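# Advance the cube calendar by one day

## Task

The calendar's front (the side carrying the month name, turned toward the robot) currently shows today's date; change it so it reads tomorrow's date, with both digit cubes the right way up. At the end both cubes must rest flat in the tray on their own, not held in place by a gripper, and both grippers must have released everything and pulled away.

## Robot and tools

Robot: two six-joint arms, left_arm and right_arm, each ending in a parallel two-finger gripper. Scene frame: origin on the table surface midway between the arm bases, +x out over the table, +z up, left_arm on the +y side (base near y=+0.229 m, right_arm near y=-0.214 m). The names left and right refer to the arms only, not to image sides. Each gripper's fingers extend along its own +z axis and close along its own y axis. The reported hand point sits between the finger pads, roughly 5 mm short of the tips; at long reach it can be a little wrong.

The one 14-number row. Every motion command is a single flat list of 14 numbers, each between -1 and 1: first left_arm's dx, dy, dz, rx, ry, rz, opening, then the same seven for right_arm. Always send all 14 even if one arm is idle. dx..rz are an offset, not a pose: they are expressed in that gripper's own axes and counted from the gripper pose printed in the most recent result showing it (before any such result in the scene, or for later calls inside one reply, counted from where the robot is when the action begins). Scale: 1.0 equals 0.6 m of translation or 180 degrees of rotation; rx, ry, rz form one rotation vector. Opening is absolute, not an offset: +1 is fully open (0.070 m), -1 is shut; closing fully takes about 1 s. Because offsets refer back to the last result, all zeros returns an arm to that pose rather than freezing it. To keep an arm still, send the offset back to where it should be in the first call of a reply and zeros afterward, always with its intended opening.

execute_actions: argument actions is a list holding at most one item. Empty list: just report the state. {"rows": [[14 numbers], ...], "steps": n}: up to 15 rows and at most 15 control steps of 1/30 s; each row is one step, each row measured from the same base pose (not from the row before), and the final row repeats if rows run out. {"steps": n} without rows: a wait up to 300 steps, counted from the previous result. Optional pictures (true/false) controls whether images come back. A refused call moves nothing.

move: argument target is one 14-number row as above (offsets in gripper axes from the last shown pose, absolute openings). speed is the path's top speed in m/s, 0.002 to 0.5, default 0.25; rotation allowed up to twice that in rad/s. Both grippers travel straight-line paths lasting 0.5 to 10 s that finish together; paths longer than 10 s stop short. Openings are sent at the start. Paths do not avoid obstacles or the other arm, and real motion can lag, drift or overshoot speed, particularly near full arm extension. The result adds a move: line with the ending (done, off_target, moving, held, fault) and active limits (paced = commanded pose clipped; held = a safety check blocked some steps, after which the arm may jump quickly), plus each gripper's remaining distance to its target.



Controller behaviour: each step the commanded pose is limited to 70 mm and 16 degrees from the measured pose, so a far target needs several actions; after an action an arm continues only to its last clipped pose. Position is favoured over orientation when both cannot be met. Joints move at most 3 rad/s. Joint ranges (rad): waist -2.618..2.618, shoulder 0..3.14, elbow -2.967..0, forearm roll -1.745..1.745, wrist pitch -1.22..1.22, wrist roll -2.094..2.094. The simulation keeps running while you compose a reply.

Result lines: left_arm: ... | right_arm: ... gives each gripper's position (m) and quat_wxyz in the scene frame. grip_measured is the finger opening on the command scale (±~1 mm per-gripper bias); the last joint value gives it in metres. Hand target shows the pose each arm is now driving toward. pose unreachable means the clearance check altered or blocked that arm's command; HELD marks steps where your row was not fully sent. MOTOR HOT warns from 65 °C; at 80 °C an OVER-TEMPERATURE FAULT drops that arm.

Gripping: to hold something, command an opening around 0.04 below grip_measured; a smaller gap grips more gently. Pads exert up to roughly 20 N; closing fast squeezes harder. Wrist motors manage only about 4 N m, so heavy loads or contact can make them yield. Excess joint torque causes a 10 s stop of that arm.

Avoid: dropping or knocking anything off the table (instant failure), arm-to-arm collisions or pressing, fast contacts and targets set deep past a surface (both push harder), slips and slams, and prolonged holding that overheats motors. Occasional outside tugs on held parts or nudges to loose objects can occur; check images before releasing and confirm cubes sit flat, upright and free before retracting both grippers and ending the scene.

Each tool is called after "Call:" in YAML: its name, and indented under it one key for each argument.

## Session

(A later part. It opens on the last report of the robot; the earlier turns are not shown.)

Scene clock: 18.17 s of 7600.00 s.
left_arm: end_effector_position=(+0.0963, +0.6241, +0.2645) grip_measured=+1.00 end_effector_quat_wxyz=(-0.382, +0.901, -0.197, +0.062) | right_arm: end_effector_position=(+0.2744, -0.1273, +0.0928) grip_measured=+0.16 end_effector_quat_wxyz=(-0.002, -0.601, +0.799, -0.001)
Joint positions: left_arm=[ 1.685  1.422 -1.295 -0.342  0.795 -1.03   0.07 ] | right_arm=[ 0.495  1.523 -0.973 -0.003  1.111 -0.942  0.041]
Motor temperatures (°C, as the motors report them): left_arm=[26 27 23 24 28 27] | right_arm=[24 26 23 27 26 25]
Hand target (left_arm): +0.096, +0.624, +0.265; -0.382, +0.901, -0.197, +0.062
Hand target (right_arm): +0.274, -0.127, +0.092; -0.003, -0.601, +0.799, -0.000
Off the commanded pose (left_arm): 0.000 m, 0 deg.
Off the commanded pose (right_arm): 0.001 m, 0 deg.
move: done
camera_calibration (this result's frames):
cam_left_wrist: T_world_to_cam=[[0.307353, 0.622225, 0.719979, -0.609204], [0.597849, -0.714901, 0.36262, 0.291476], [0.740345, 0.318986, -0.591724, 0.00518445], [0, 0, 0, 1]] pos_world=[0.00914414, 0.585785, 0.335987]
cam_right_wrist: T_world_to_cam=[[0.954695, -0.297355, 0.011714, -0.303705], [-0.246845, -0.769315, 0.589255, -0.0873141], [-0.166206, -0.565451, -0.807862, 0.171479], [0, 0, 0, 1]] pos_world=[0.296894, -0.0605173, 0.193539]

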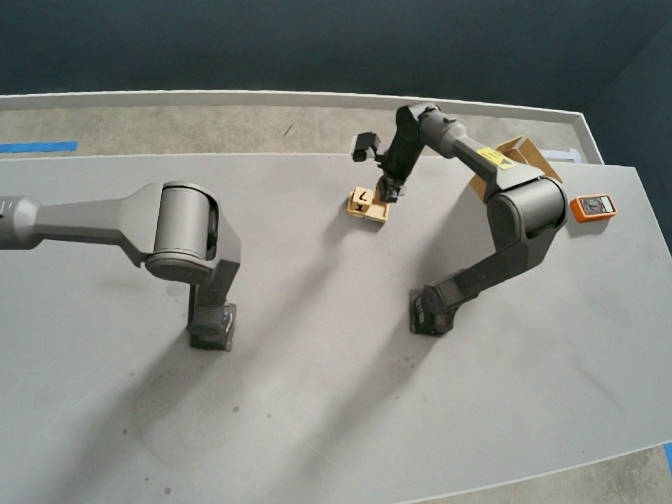

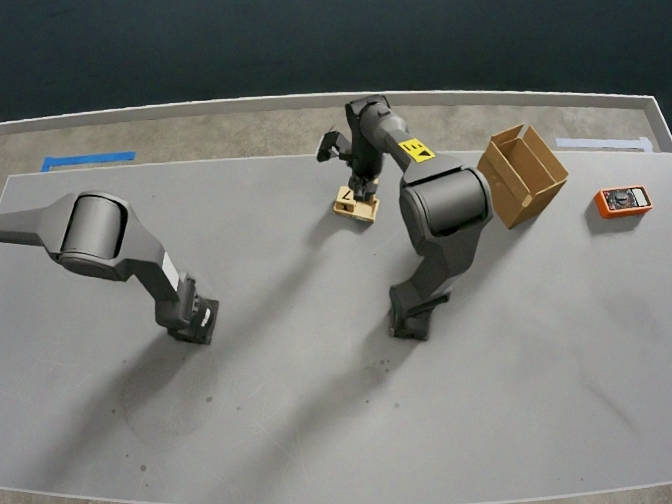

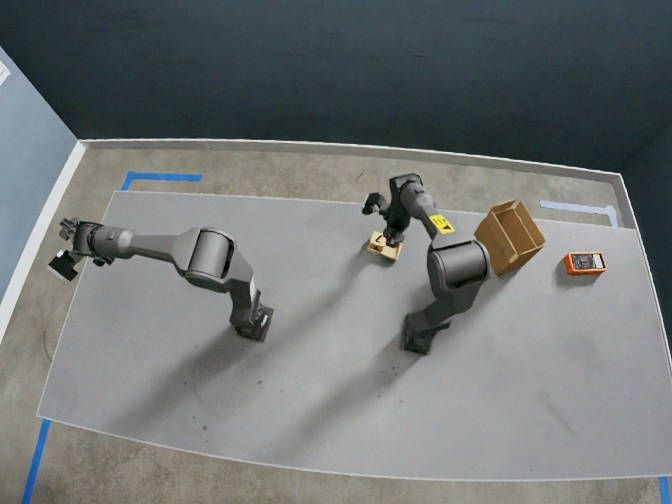

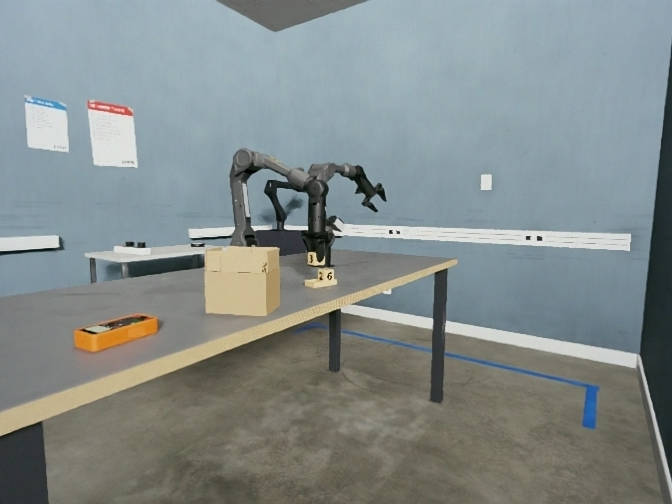

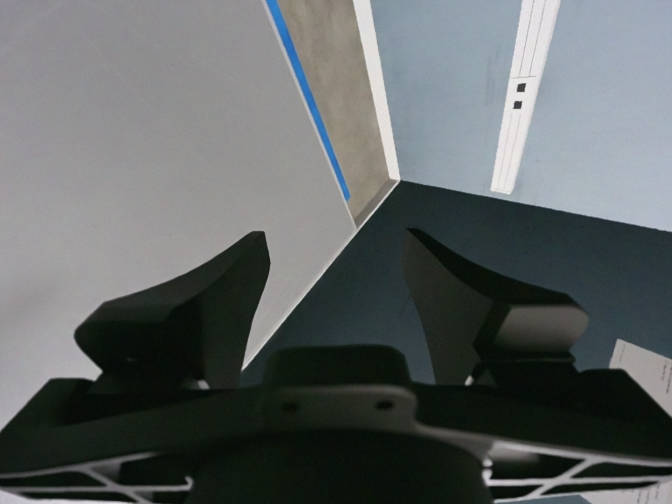

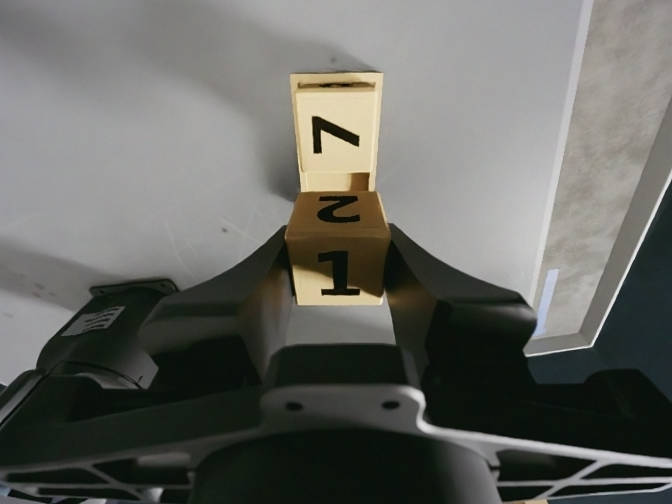

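Call:
move:
  target: [0,0,0,0,0,0,1,-0.275,0.267,0,0,0,0.05,0.1]

Call:
move:
  target: [0,0,0,0,0,0,1,-0.19,0,0.075,0,-0.4,0,0.1]
  speed: 0.3

Call:
move:
  target: [0,0,0,0,0,0,1,0.038,0,0.012,0,0,0,0.125]
  speed: 0.02

Scene clock: 22.07 s of 7600.00 s.
left_arm: end_effector_position=(+0.0963, +0.6241, +0.2645) grip_measured=+1.00 end_effector_quat_wxyz=(-0.382, +0.901, -0.197, +0.062) | right_arm: end_effector_position=(+0.1615, +0.0779, +0.0933) grip_measured=+0.16 end_effector_quat_wxyz=(-0.003, -0.536, +0.844, +0.007)
Joint positions: left_arm=[ 1.685  1.422 -1.295 -0.342  0.795 -1.03   0.07 ] | right_arm=[ 1.291  1.724 -1.221  0.015  1.152  0.002  0.041]
Motor temperatures (°C, as the motors report them): left_arm=[26 27 23 24 28 27] | right_arm=[24 26 24 27 26 25]
Hand target (left_arm): +0.096, +0.624, +0.265; -0.382, +0.901, -0.197, +0.062
Hand target (right_arm): +0.161, +0.078, +0.093; -0.002, -0.536, +0.844, +0.007
Off the commanded pose (left_arm): 0.000 m, 0 deg.
Off the commanded pose (right_arm): 0.005 m, 1 deg.
move: off_target (right_arm)
camera_calibration (this result's frames):
cam_left_wrist: T_world_to_cam=[[0.307354, 0.622225, 0.719979, -0.609204], [0.597849, -0.714901, 0.36262, 0.291476], [0.740345, 0.318986, -0.591724, 0.00518457], [0, 0, 0, 1]] pos_world=[0.00914413, 0.585785, 0.335987]
cam_right_wrist: T_world_to_cam=[[0.896755, -0.442525, -0.00157011, -0.112985], [-0.358245, -0.728039, 0.584482, 0.057631], [-0.259791, -0.523575, -0.811405, 0.281327], [0, 0, 0, 1]] pos_world=[0.195052, 0.139255, 0.194409]

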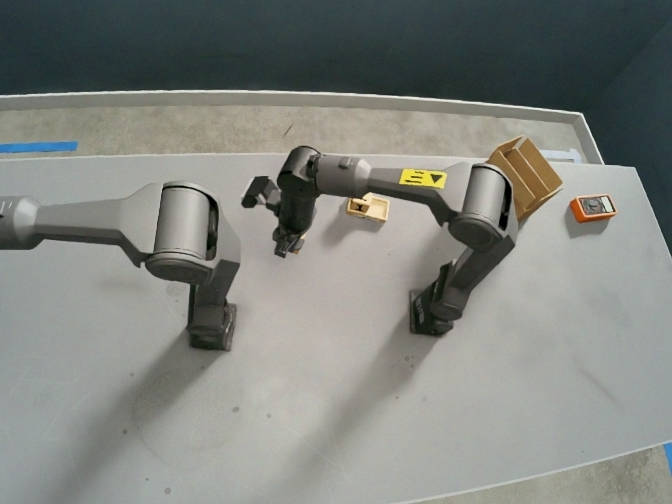

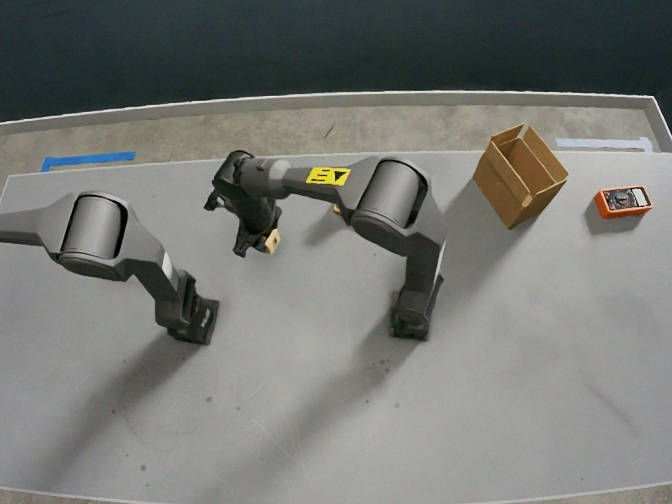

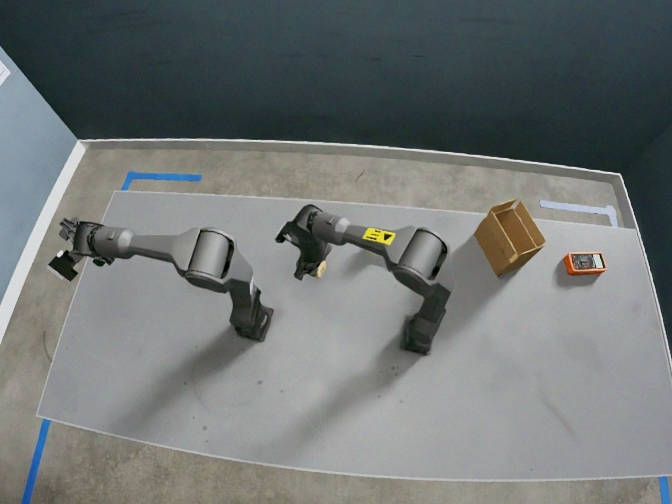

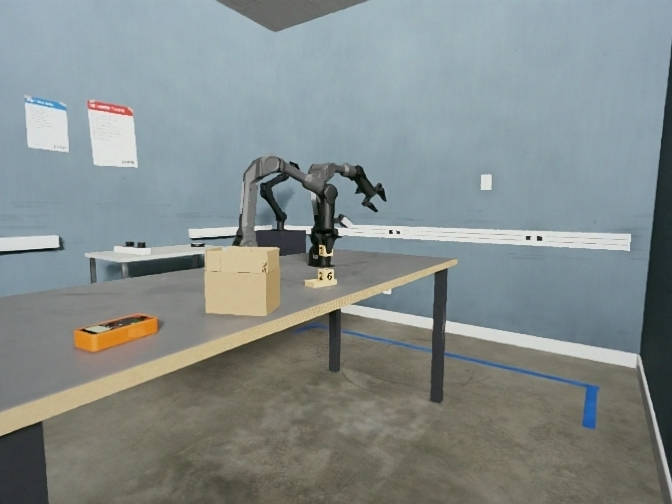

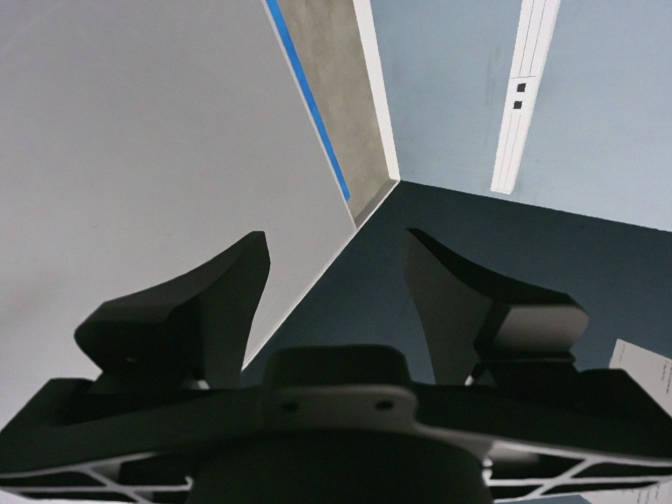

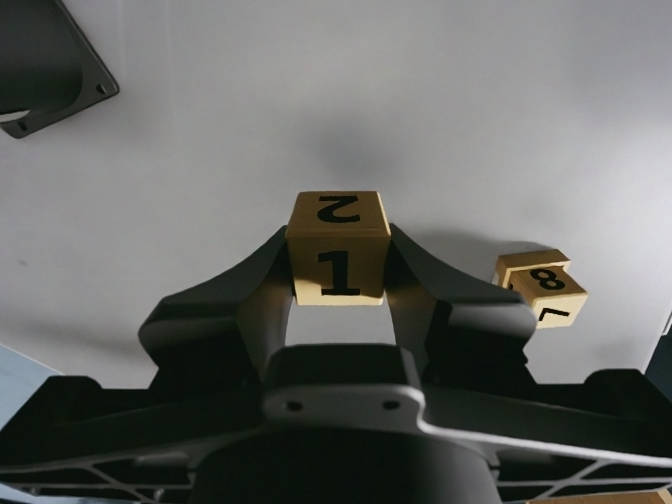

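Scene clock: 24.70 s of 7600.00 s.
left_arm: end_effector_position=(+0.0963, +0.6241, +0.2645) grip_measured=+1.00 end_effector_quat_wxyz=(-0.382, +0.901, -0.197, +0.062) | right_arm: end_effector_position=(+0.2061, +0.1799, +0.0480) grip_measured=+0.16 end_effector_quat_wxyz=(+0.489, -0.431, +0.685, +0.327)
Joint positions: left_arm=[ 1.685  1.422 -1.295 -0.342  0.795 -1.03   0.07 ] | right_arm=[ 1.304  2.022 -0.528  0.003 -1.093  0.028  0.041]
Motor temperatures (°C, as the motors report them): left_arm=[26 27 23 24 28 27] | right_arm=[24 27 23 27 26 25]
Hand target (left_arm): +0.096, +0.624, +0.265; -0.382, +0.901, -0.197, +0.062
Hand target (right_arm): +0.206, +0.180, +0.049; +0.489, -0.430, +0.684, +0.328
Off the commanded pose (left_arm): 0.000 m, 0 deg.
Off the commanded pose (right_arm): 0.004 m, 1 deg.
move: off_target (right_arm)
camera_calibration (this result's frames):
cam_left_wrist: T_world_to_cam=[[0.307353, 0.622225, 0.719979, -0.609204], [0.597849, -0.714901, 0.36262, 0.291476], [0.740345, 0.318986, -0.591724, 0.00518444], [0, 0, 0, 1]] pos_world=[0.00914413, 0.585785, 0.335987]
cam_right_wrist: T_world_to_cam=[[0.901124, -0.431478, -0.0424554, -0.108905], [-0.371541, -0.718038, -0.588539, 0.231618], [0.223457, 0.54612, -0.807353, 0.0173585], [0, 0, 0, 1]] pos_world=[0.180314, 0.109841, 0.145707]

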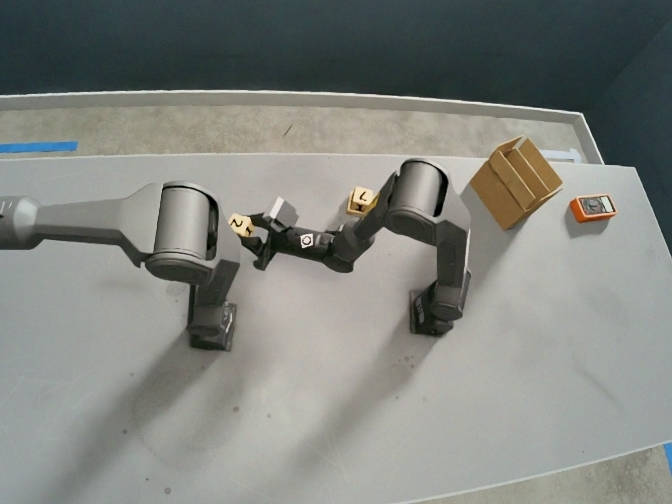

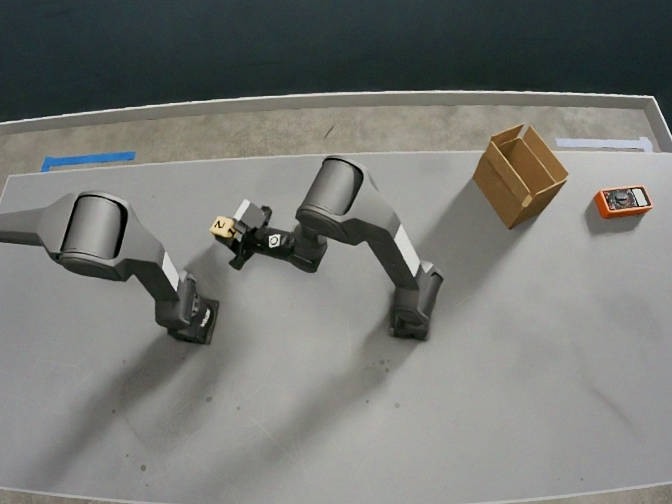

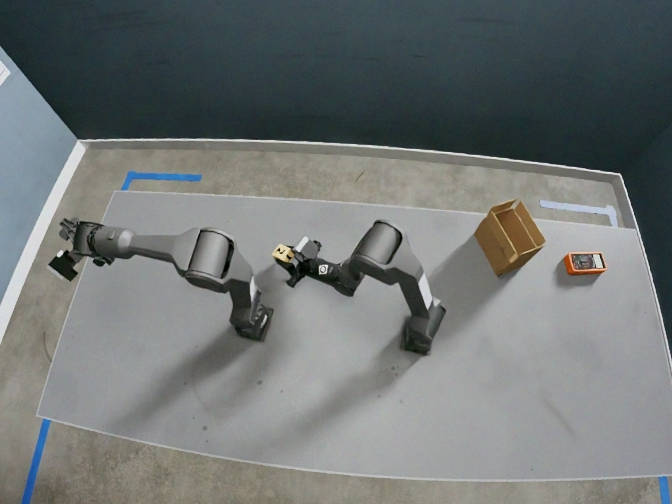

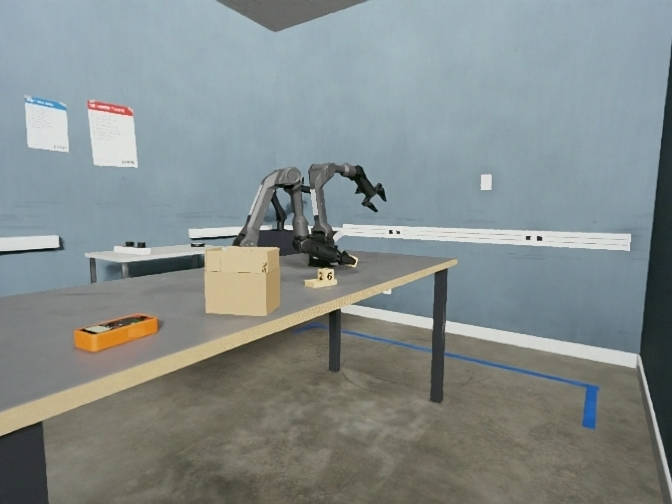

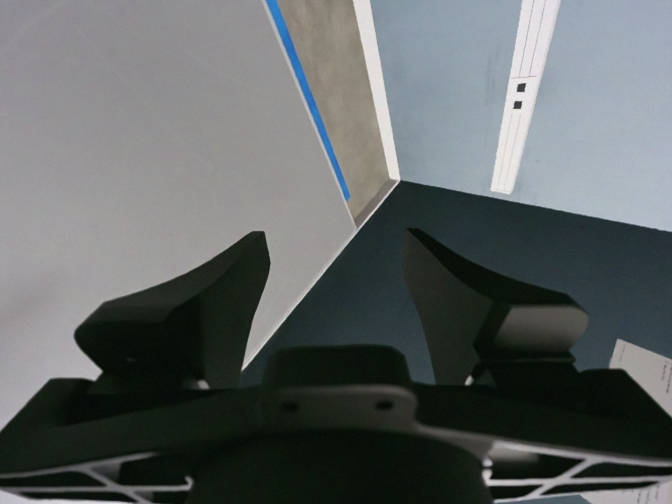

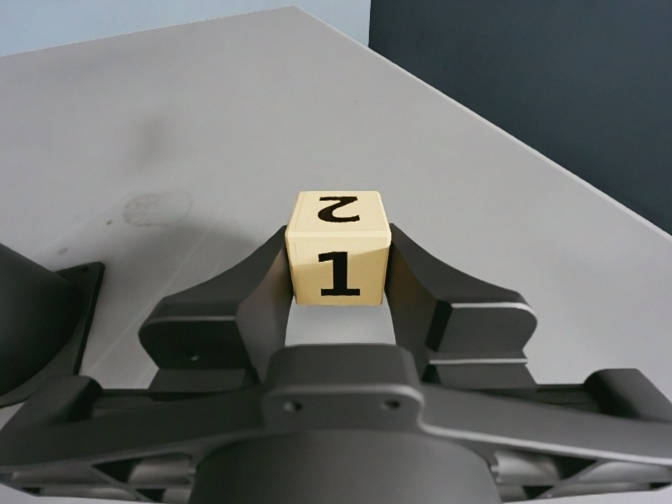

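Scene clock: 26.13 s of 7600.00 s.
left_arm: end_effector_position=(+0.0963, +0.6241, +0.2645) grip_measured=+1.00 end_effector_quat_wxyz=(-0.382, +0.901, -0.197, +0.062) | right_arm: end_effector_position=(+0.2062, +0.1809, +0.0278) grip_measured=+0.16 end_effector_quat_wxyz=(+0.493, -0.428, +0.681, +0.330)
Joint positions: left_arm=[ 1.685  1.422 -1.295 -0.342  0.795 -1.03   0.07 ] | right_arm=[ 1.305  2.128 -0.536  0.005 -1.205  0.028  0.041]
Motor temperatures (°C, as the motors report them): left_arm=[26 27 23 24 29 27] | right_arm=[24 27 23 27 26 25]
Hand target (left_arm): +0.096, +0.624, +0.265; -0.382, +0.901, -0.197, +0.062
Hand target (right_arm): +0.206, +0.180, +0.024; +0.489, -0.430, +0.685, +0.327
Off the commanded pose (left_arm): 0.000 m, 0 deg.
Off the commanded pose (right_arm): 0.004 m, 1 deg.
move: off_target (right_arm)
camera_calibration (this result's frames):
cam_left_wrist: T_world_to_cam=[[0.307353, 0.622226, 0.719979, -0.609205], [0.597849, -0.714901, 0.36262, 0.291476], [0.740345, 0.318986, -0.591724, 0.00518441], [0, 0, 0, 1]] pos_world=[0.00914409, 0.585785, 0.335987]
cam_right_wrist: T_world_to_cam=[[0.901301, -0.431061, -0.0429305, -0.109492], [-0.36846, -0.710729, -0.599251, 0.218755], [0.227802, 0.555924, -0.799409, -0.00242842], [0, 0, 0, 1]] pos_world=[0.179841, 0.109628, 0.124448]

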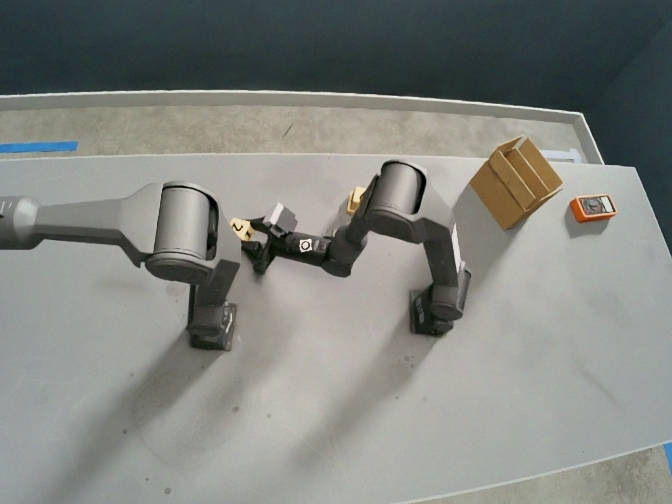

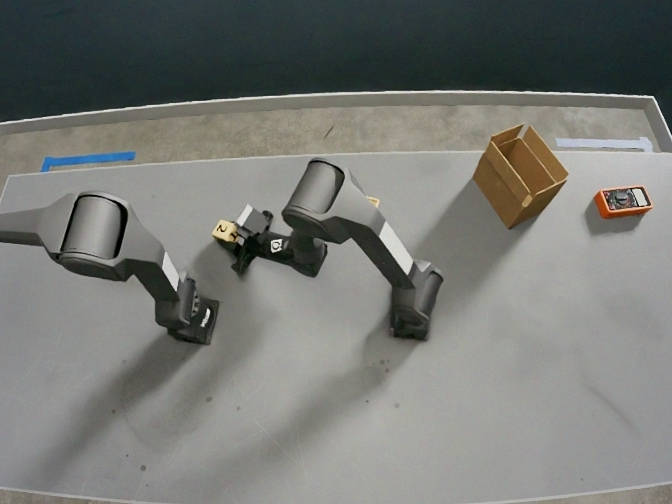

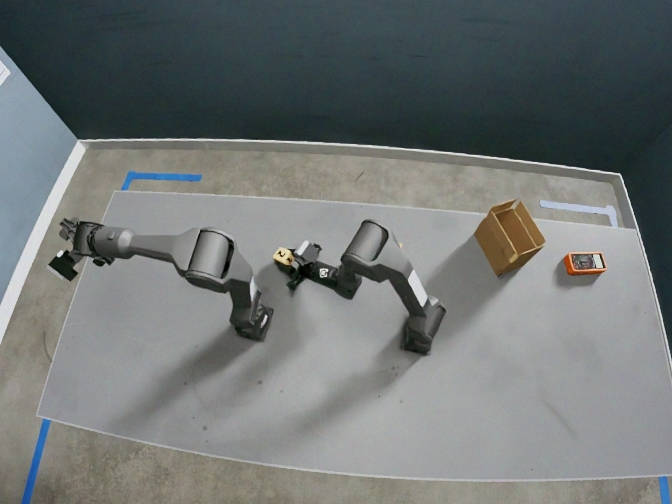

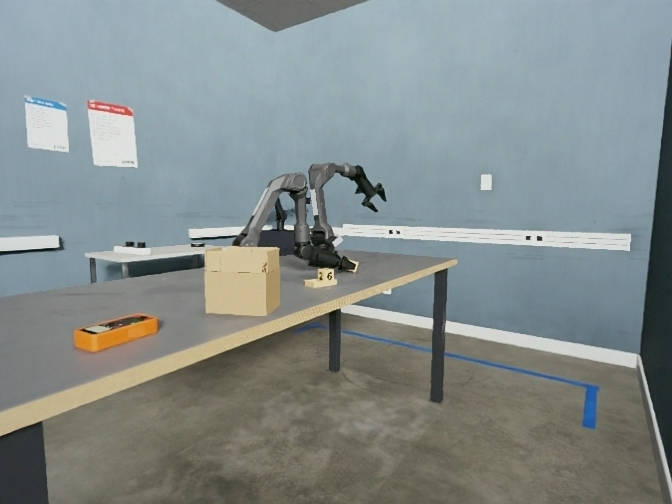

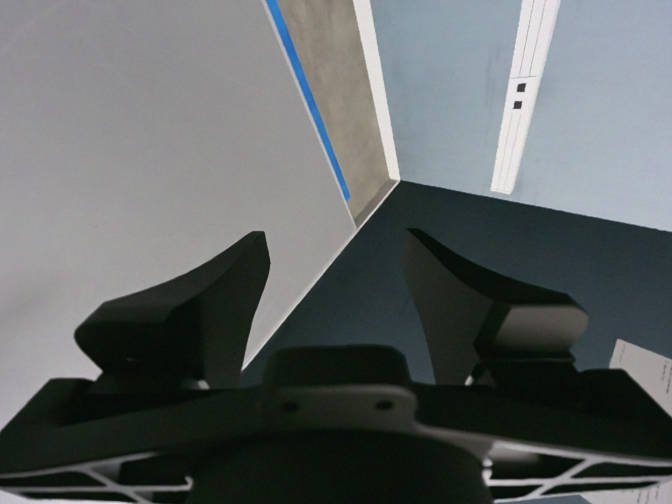

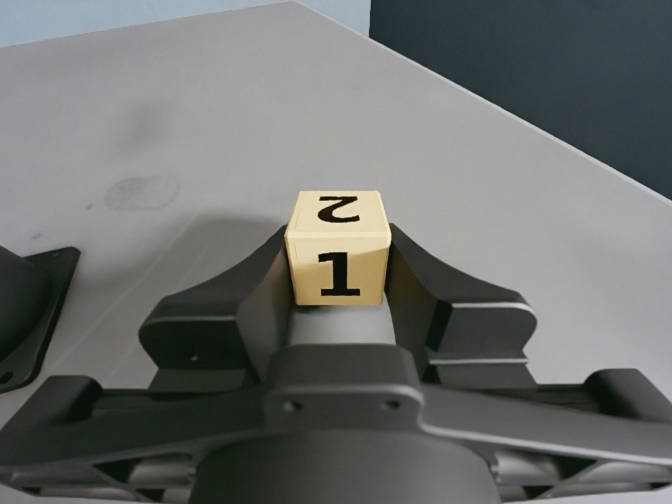

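Call:
execute_actions:
  actions:
    - {"rows":[[0,0,0,0,0,0,1,0.006,0,-0.004,0,0,0,0.15]]}
  pictures: false

Call:
execute_actions:
  actions:
    - {"rows":[[0,0,0,0,0,0,1,-0.003,0,0,0,0,0,1]]}
  pictures: false

Call:
move:
  target: [0,0,0,0,0,0,1,-0.042,0,-0.025,0,0.4,0,1]
  speed: 0.3

Scene clock: 28.60 s of 7600.00 s.
left_arm: end_effector_position=(+0.0963, +0.6241, +0.2645) grip_measured=+1.00 end_effector_quat_wxyz=(-0.382, +0.901, -0.197, +0.062) | right_arm: end_effector_position=(+0.2047, +0.1778, +0.0253) grip_measured=+0.16 end_effector_quat_wxyz=(+0.493, -0.428, +0.681, +0.330)
Joint positions: left_arm=[ 1.685  1.422 -1.295 -0.342  0.795 -1.03   0.07 ] | right_arm=[ 1.306  2.138 -0.523  0.005 -1.228  0.029  0.041]
Motor temperatures (°C, as the motors report them): left_arm=[26 27 23 24 29 27] | right_arm=[24 27 23 27 26 25]
Hand target (left_arm): +0.096, +0.624, +0.265; -0.382, +0.901, -0.197, +0.062
Hand target (right_arm): +0.205, +0.178, +0.025; +0.493, -0.428, +0.681, +0.330
Off the commanded pose (left_arm): 0.000 m, 0 deg.
Off the commanded pose (right_arm): 0.000 m, 0 deg.
Steps of this call (steps 1 to 59: nothing new was sent; steps 60 to 74: all 15 steps of this action). Readings (end_effector_position):
60: left_arm (+0.0963, +0.6241, +0.2645) | right_arm (+0.2054, +0.1793, +0.0236)
61: left_arm (+0.0963, +0.6241, +0.2645) | right_arm (+0.2054, +0.1794, +0.0243)
63: left_arm (+0.0963, +0.6241, +0.2645) | right_arm (+0.2050, +0.1786, +0.0266)
67: left_arm (+0.0963, +0.6241, +0.2645) | right_arm (+0.2048, +0.1780, +0.0261)
74: the state above

Scene clock: 29.10 s of 7600.00 s.
left_arm: end_effector_position=(+0.0963, +0.6241, +0.2645) grip_measured=+1.00 end_effector_quat_wxyz=(-0.382, +0.901, -0.197, +0.062) | right_arm: end_effector_position=(+0.2049, +0.1782, +0.0266) grip_measured=+1.00 end_effector_quat_wxyz=(+0.493, -0.428, +0.682, +0.330)
Joint positions: left_arm=[ 1.685  1.422 -1.295 -0.342  0.795 -1.03   0.07 ] | right_arm=[ 1.306  2.131 -0.524  0.005 -1.219  0.029  0.07 ]
Motor temperatures (°C, as the motors report them): left_arm=[26 27 23 24 29 27] | right_arm=[24 27 23 27 26 25]
Hand target (left_arm): +0.096, +0.624, +0.265; -0.382, +0.901, -0.197, +0.062
Hand target (right_arm): +0.205, +0.178, +0.027; +0.493, -0.428, +0.681, +0.330
Off the commanded pose (left_arm): 0.000 m, 0 deg.
Off the commanded pose (right_arm): 0.000 m, 0 deg.
Steps of this call (steps 1 to 15: all 15 steps of this action). Readings (end_effector_position):
1: left_arm (+0.0963, +0.6241, +0.2645) | right_arm (+0.2047, +0.1778, +0.0252)
2: left_arm (+0.0963, +0.6241, +0.2645) | right_arm (+0.2047, +0.1777, +0.0252)
4: left_arm (+0.0963, +0.6241, +0.2645) | right_arm (+0.2047, +0.1778, +0.0259)
8: left_arm (+0.0963, +0.6241, +0.2645) | right_arm (+0.2047, +0.1778, +0.0259)
15: the state above

Scene clock: 31.90 s of 7600.00 s.
left_arm: end_effector_position=(+0.0963, +0.6241, +0.2645) grip_measured=+1.00 end_effector_quat_wxyz=(-0.382, +0.901, -0.197, +0.062) | right_arm: end_effector_position=(+0.2040, +0.1732, +0.0532) grip_measured=+1.00 end_effector_quat_wxyz=(+0.002, -0.537, +0.844, +0.010)
Joint positions: left_arm=[ 1.685  1.422 -1.295 -0.342  0.795 -1.03   0.07 ] | right_arm=[ 1.293  2.116 -1.662  0.015  1.191  0.005  0.07 ]
Motor temperatures (°C, as the motors report them): left_arm=[26 27 23 24 29 27] | right_arm=[24 27 23 27 26 25]
Hand target (left_arm): +0.096, +0.624, +0.265; -0.382, +0.901, -0.197, +0.062
Hand target (right_arm): +0.204, +0.173, +0.053; +0.002, -0.537, +0.844, +0.010
Off the commanded pose (left_arm): 0.000 m, 0 deg.
Off the commanded pose (right_arm): 0.003 m, 1 deg.
move: done
camera_calibration (this result's frames):
cam_left_wrist: T_world_to_cam=[[0.307353, 0.622225, 0.719979, -0.609204], [0.597849, -0.714901, 0.36262, 0.291476], [0.740345, 0.318986, -0.591724, 0.00518451], [0, 0, 0, 1]] pos_world=[0.00914412, 0.585785, 0.335987]
cam_right_wrist: T_world_to_cam=[[0.896782, -0.442468, -0.00207871, -0.109028], [-0.360653, -0.733666, 0.575903, 0.167543], [-0.256344, -0.515709, -0.817516, 0.307948], [0, 0, 0, 1]] pos_world=[0.23714, 0.233491, 0.155037]

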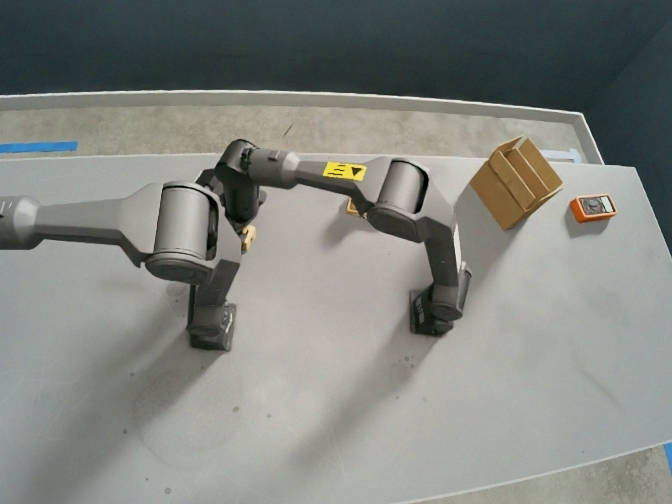

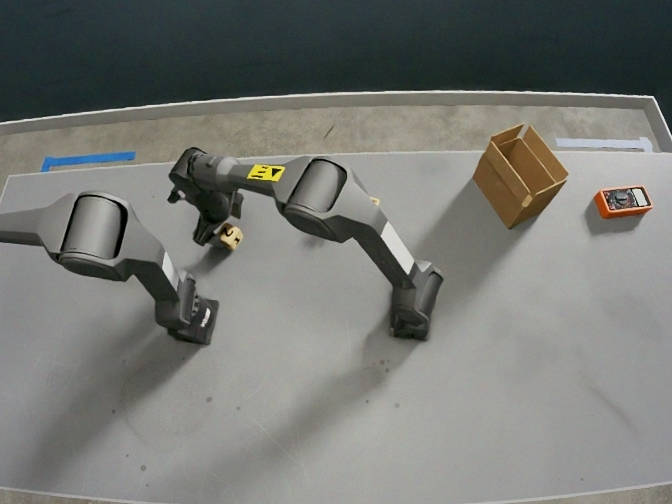

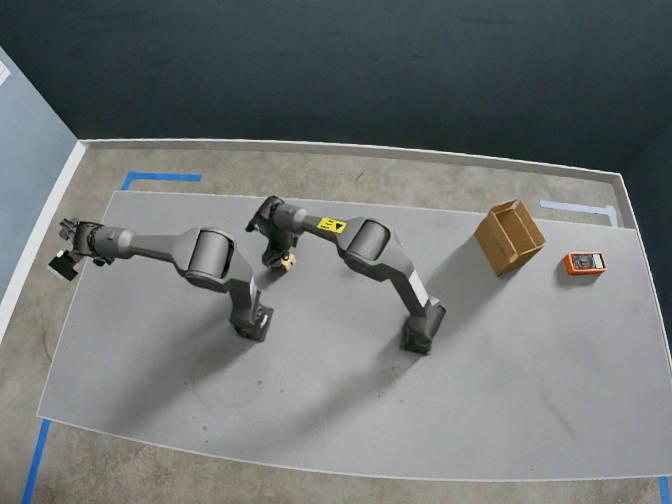

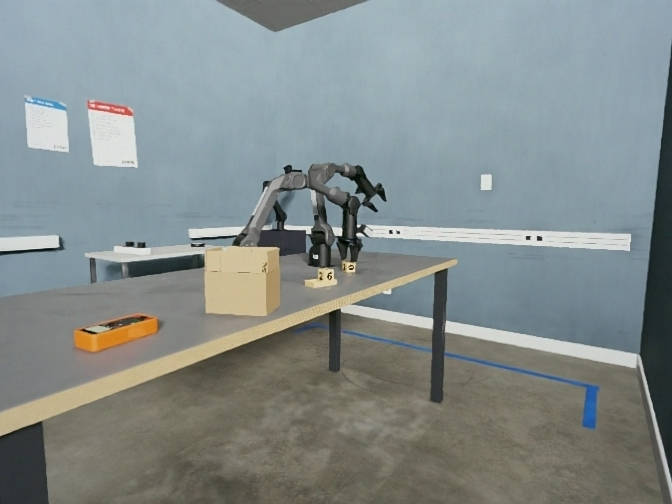

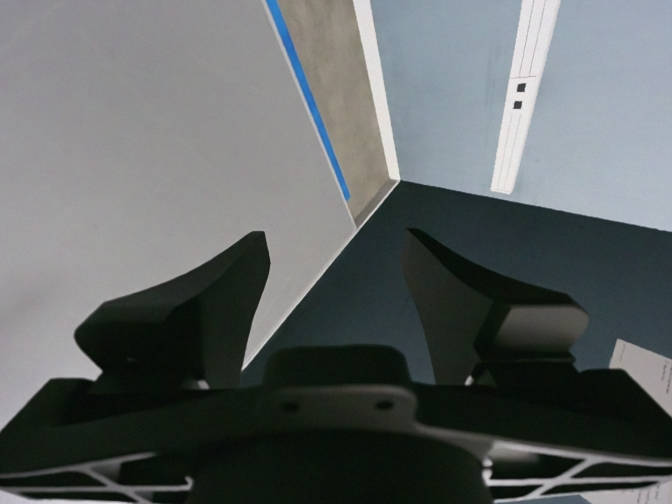

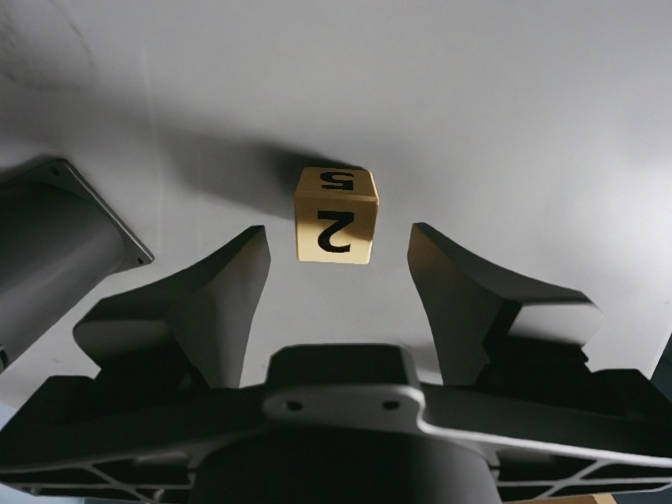

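Call:
execute_actions:
  actions: []

Call:
move:
  target: [0,0,0,0,0,0,1,0,0,0,0,0,0.5,1]
  speed: 0.4

Scene clock: 38.90 s of 7600.00 s.
left_arm: end_effector_position=(+0.0963, +0.6241, +0.2645) grip_measured=+1.00 end_effector_quat_wxyz=(-0.382, +0.901, -0.197, +0.062) | right_arm: end_effector_position=(+0.2040, +0.1731, +0.0535) grip_measured=+1.00 end_effector_quat_wxyz=(+0.002, -0.537, +0.844, +0.010)
Joint positions: left_arm=[ 1.685  1.422 -1.295 -0.342  0.795 -1.03   0.07 ] | right_arm=[ 1.293  2.115 -1.662  0.015  1.19   0.005  0.07 ]
Motor temperatures (°C, as the motors report them): left_arm=[26 27 23 24 29 27] | right_arm=[24 28 23 27 26 25]
Hand target (left_arm): +0.096, +0.624, +0.265; -0.382, +0.901, -0.197, +0.062
Hand target (right_arm): +0.204, +0.173, +0.053; +0.002, -0.537, +0.844, +0.010
Off the commanded pose (left_arm): 0.000 m, 0 deg.
Off the commanded pose (right_arm): 0.003 m, 1 deg.
Steps of this call (steps 1 to 90: nothing new was sent; then 4.00 s passed at rest). Readings (end_effector_position):
1: left_arm (+0.0963, +0.6241, +0.2645) | right_arm (+0.2040, +0.1732, +0.0532)
2: left_arm (+0.0963, +0.6241, +0.2645) | right_arm (+0.2040, +0.1732, +0.0532)
4: left_arm (+0.0963, +0.6241, +0.2645) | right_arm (+0.2040, +0.1732, +0.0532)
8: left_arm (+0.0963, +0.6241, +0.2645) | right_arm (+0.2040, +0.1732, +0.0532)
90: the state above
camera_calibration (this result's frames):
cam_left_wrist: T_world_to_cam=[[0.307353, 0.622225, 0.719979, -0.609204], [0.597849, -0.714901, 0.36262, 0.291476], [0.740345, 0.318986, -0.591724, 0.00518448], [0, 0, 0, 1]] pos_world=[0.00914411, 0.585785, 0.335987]
cam_right_wrist: T_world_to_cam=[[0.896777, -0.442478, -0.00206065, -0.109035], [-0.36086, -0.734038, 0.575298, 0.167495], [-0.25607, -0.51517, -0.817941, 0.308037], [0, 0, 0, 1]] pos_world=[0.237101, 0.233393, 0.155372]

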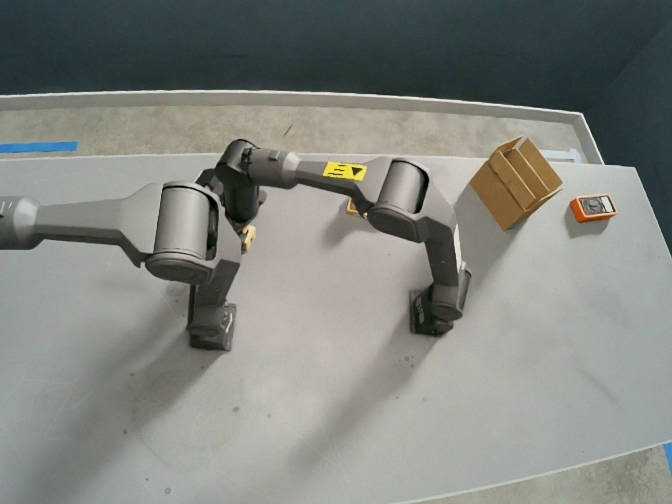

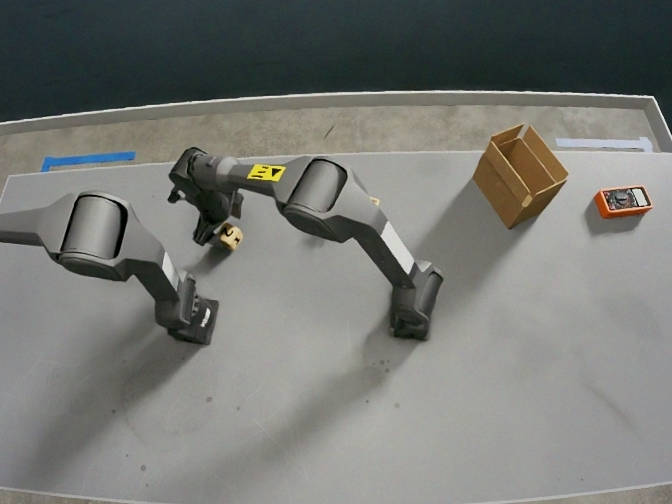

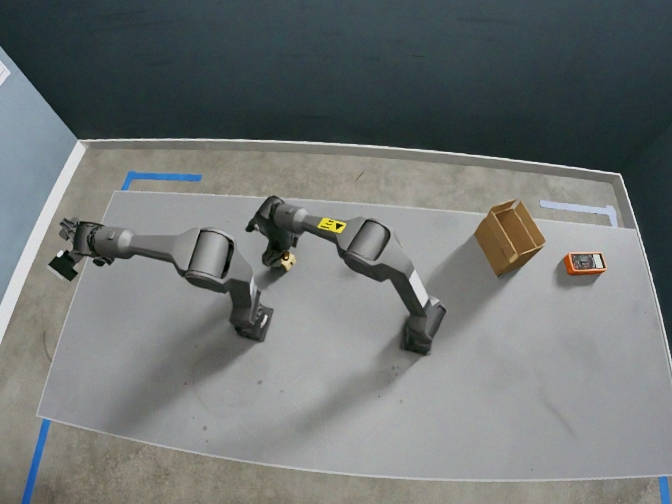

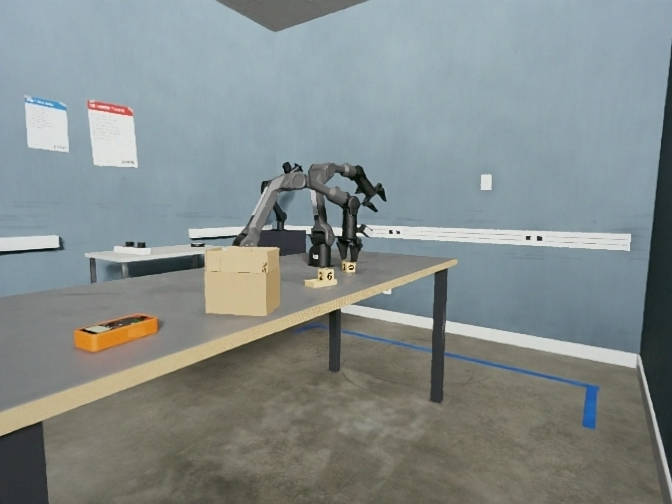

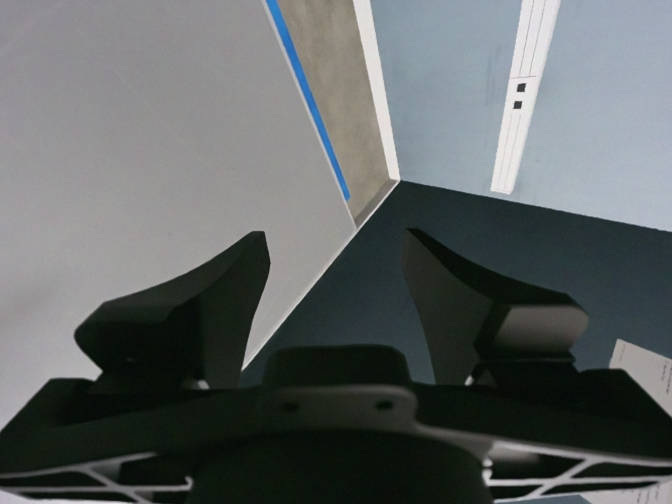

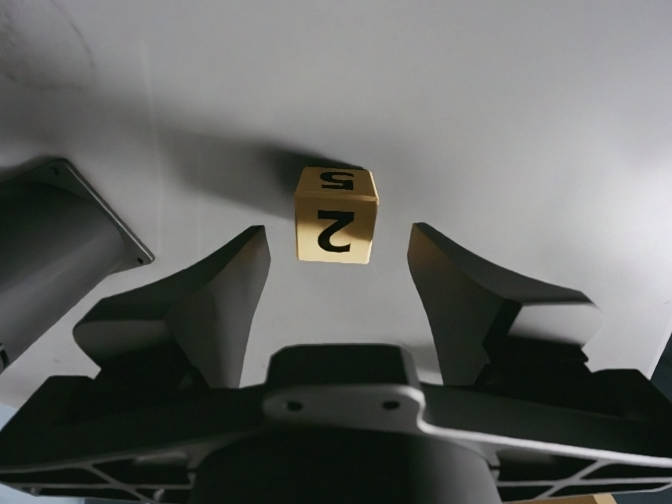

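Scene clock: 41.30 s of 7600.00 s.
left_arm: end_effector_position=(+0.0963, +0.6241, +0.2645) grip_measured=+1.00 end_effector_quat_wxyz=(-0.382, +0.901, -0.197, +0.062) | right_arm: end_effector_position=(+0.2043, +0.1730, +0.0534) grip_measured=+1.00 end_effector_quat_wxyz=(-0.006, +0.218, +0.976, +0.008)
Joint positions: left_arm=[ 1.685  1.422 -1.295 -0.342  0.795 -1.03   0.07 ] | right_arm=[ 1.292  2.115 -1.661  0.016  1.19   1.576  0.07 ]
Motor temperatures (°C, as the motors report them): left_arm=[26 27 23 24 29 27] | right_arm=[24 28 23 27 26 25]
Hand target (left_arm): +0.096, +0.624, +0.265; -0.382, +0.901, -0.197, +0.062
Hand target (right_arm): +0.204, +0.173, +0.053; -0.005, +0.217, +0.976, +0.008
Off the commanded pose (left_arm): 0.000 m, 0 deg.
Off the commanded pose (right_arm): 0.000 m, 0 deg.
move: done
camera_calibration (this result's frames):
cam_left_wrist: T_world_to_cam=[[0.307353, 0.622226, 0.719979, -0.609204], [0.597849, -0.714901, 0.36262, 0.291476], [0.740345, 0.318986, -0.591724, 0.00518451], [0, 0, 0, 1]] pos_world=[0.0091441, 0.585785, 0.335987]
cam_right_wrist: T_world_to_cam=[[-0.443364, -0.896341, -0.00136027, 0.242849], [-0.718529, 0.354504, 0.598367, 0.0510783], [-0.535858, 0.266272, -0.801221, 0.229144], [0, 0, 0, 1]] pos_world=[0.267161, 0.138553, 0.153362]

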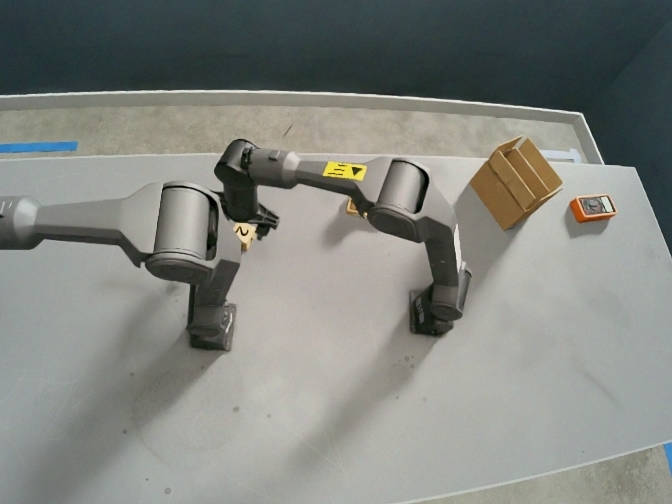

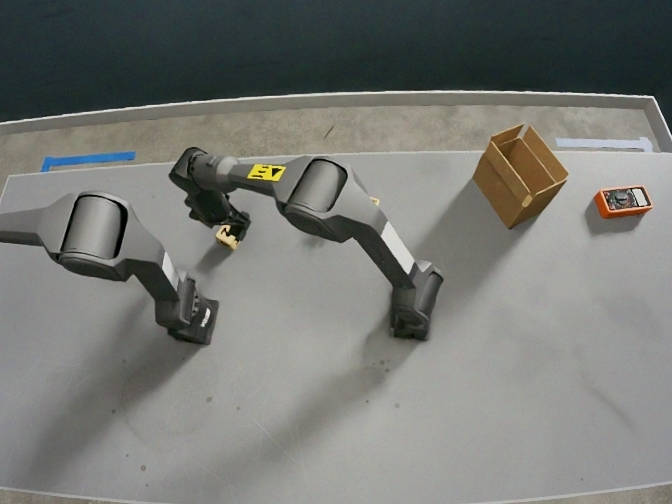

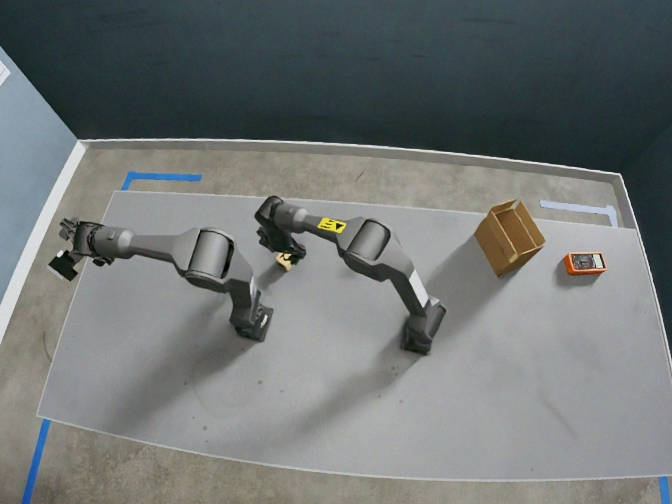

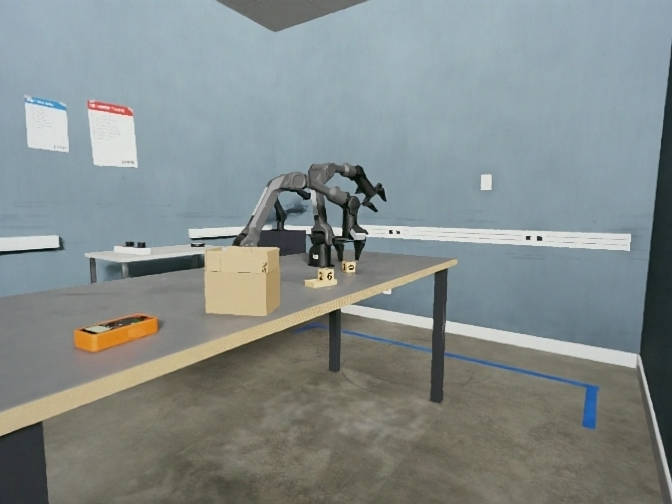

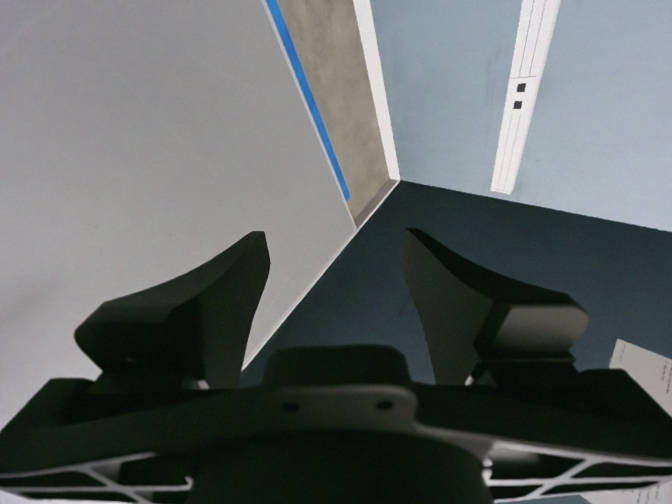

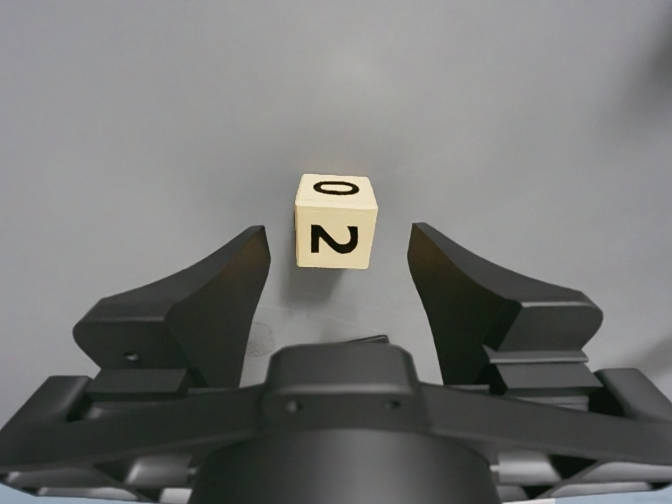

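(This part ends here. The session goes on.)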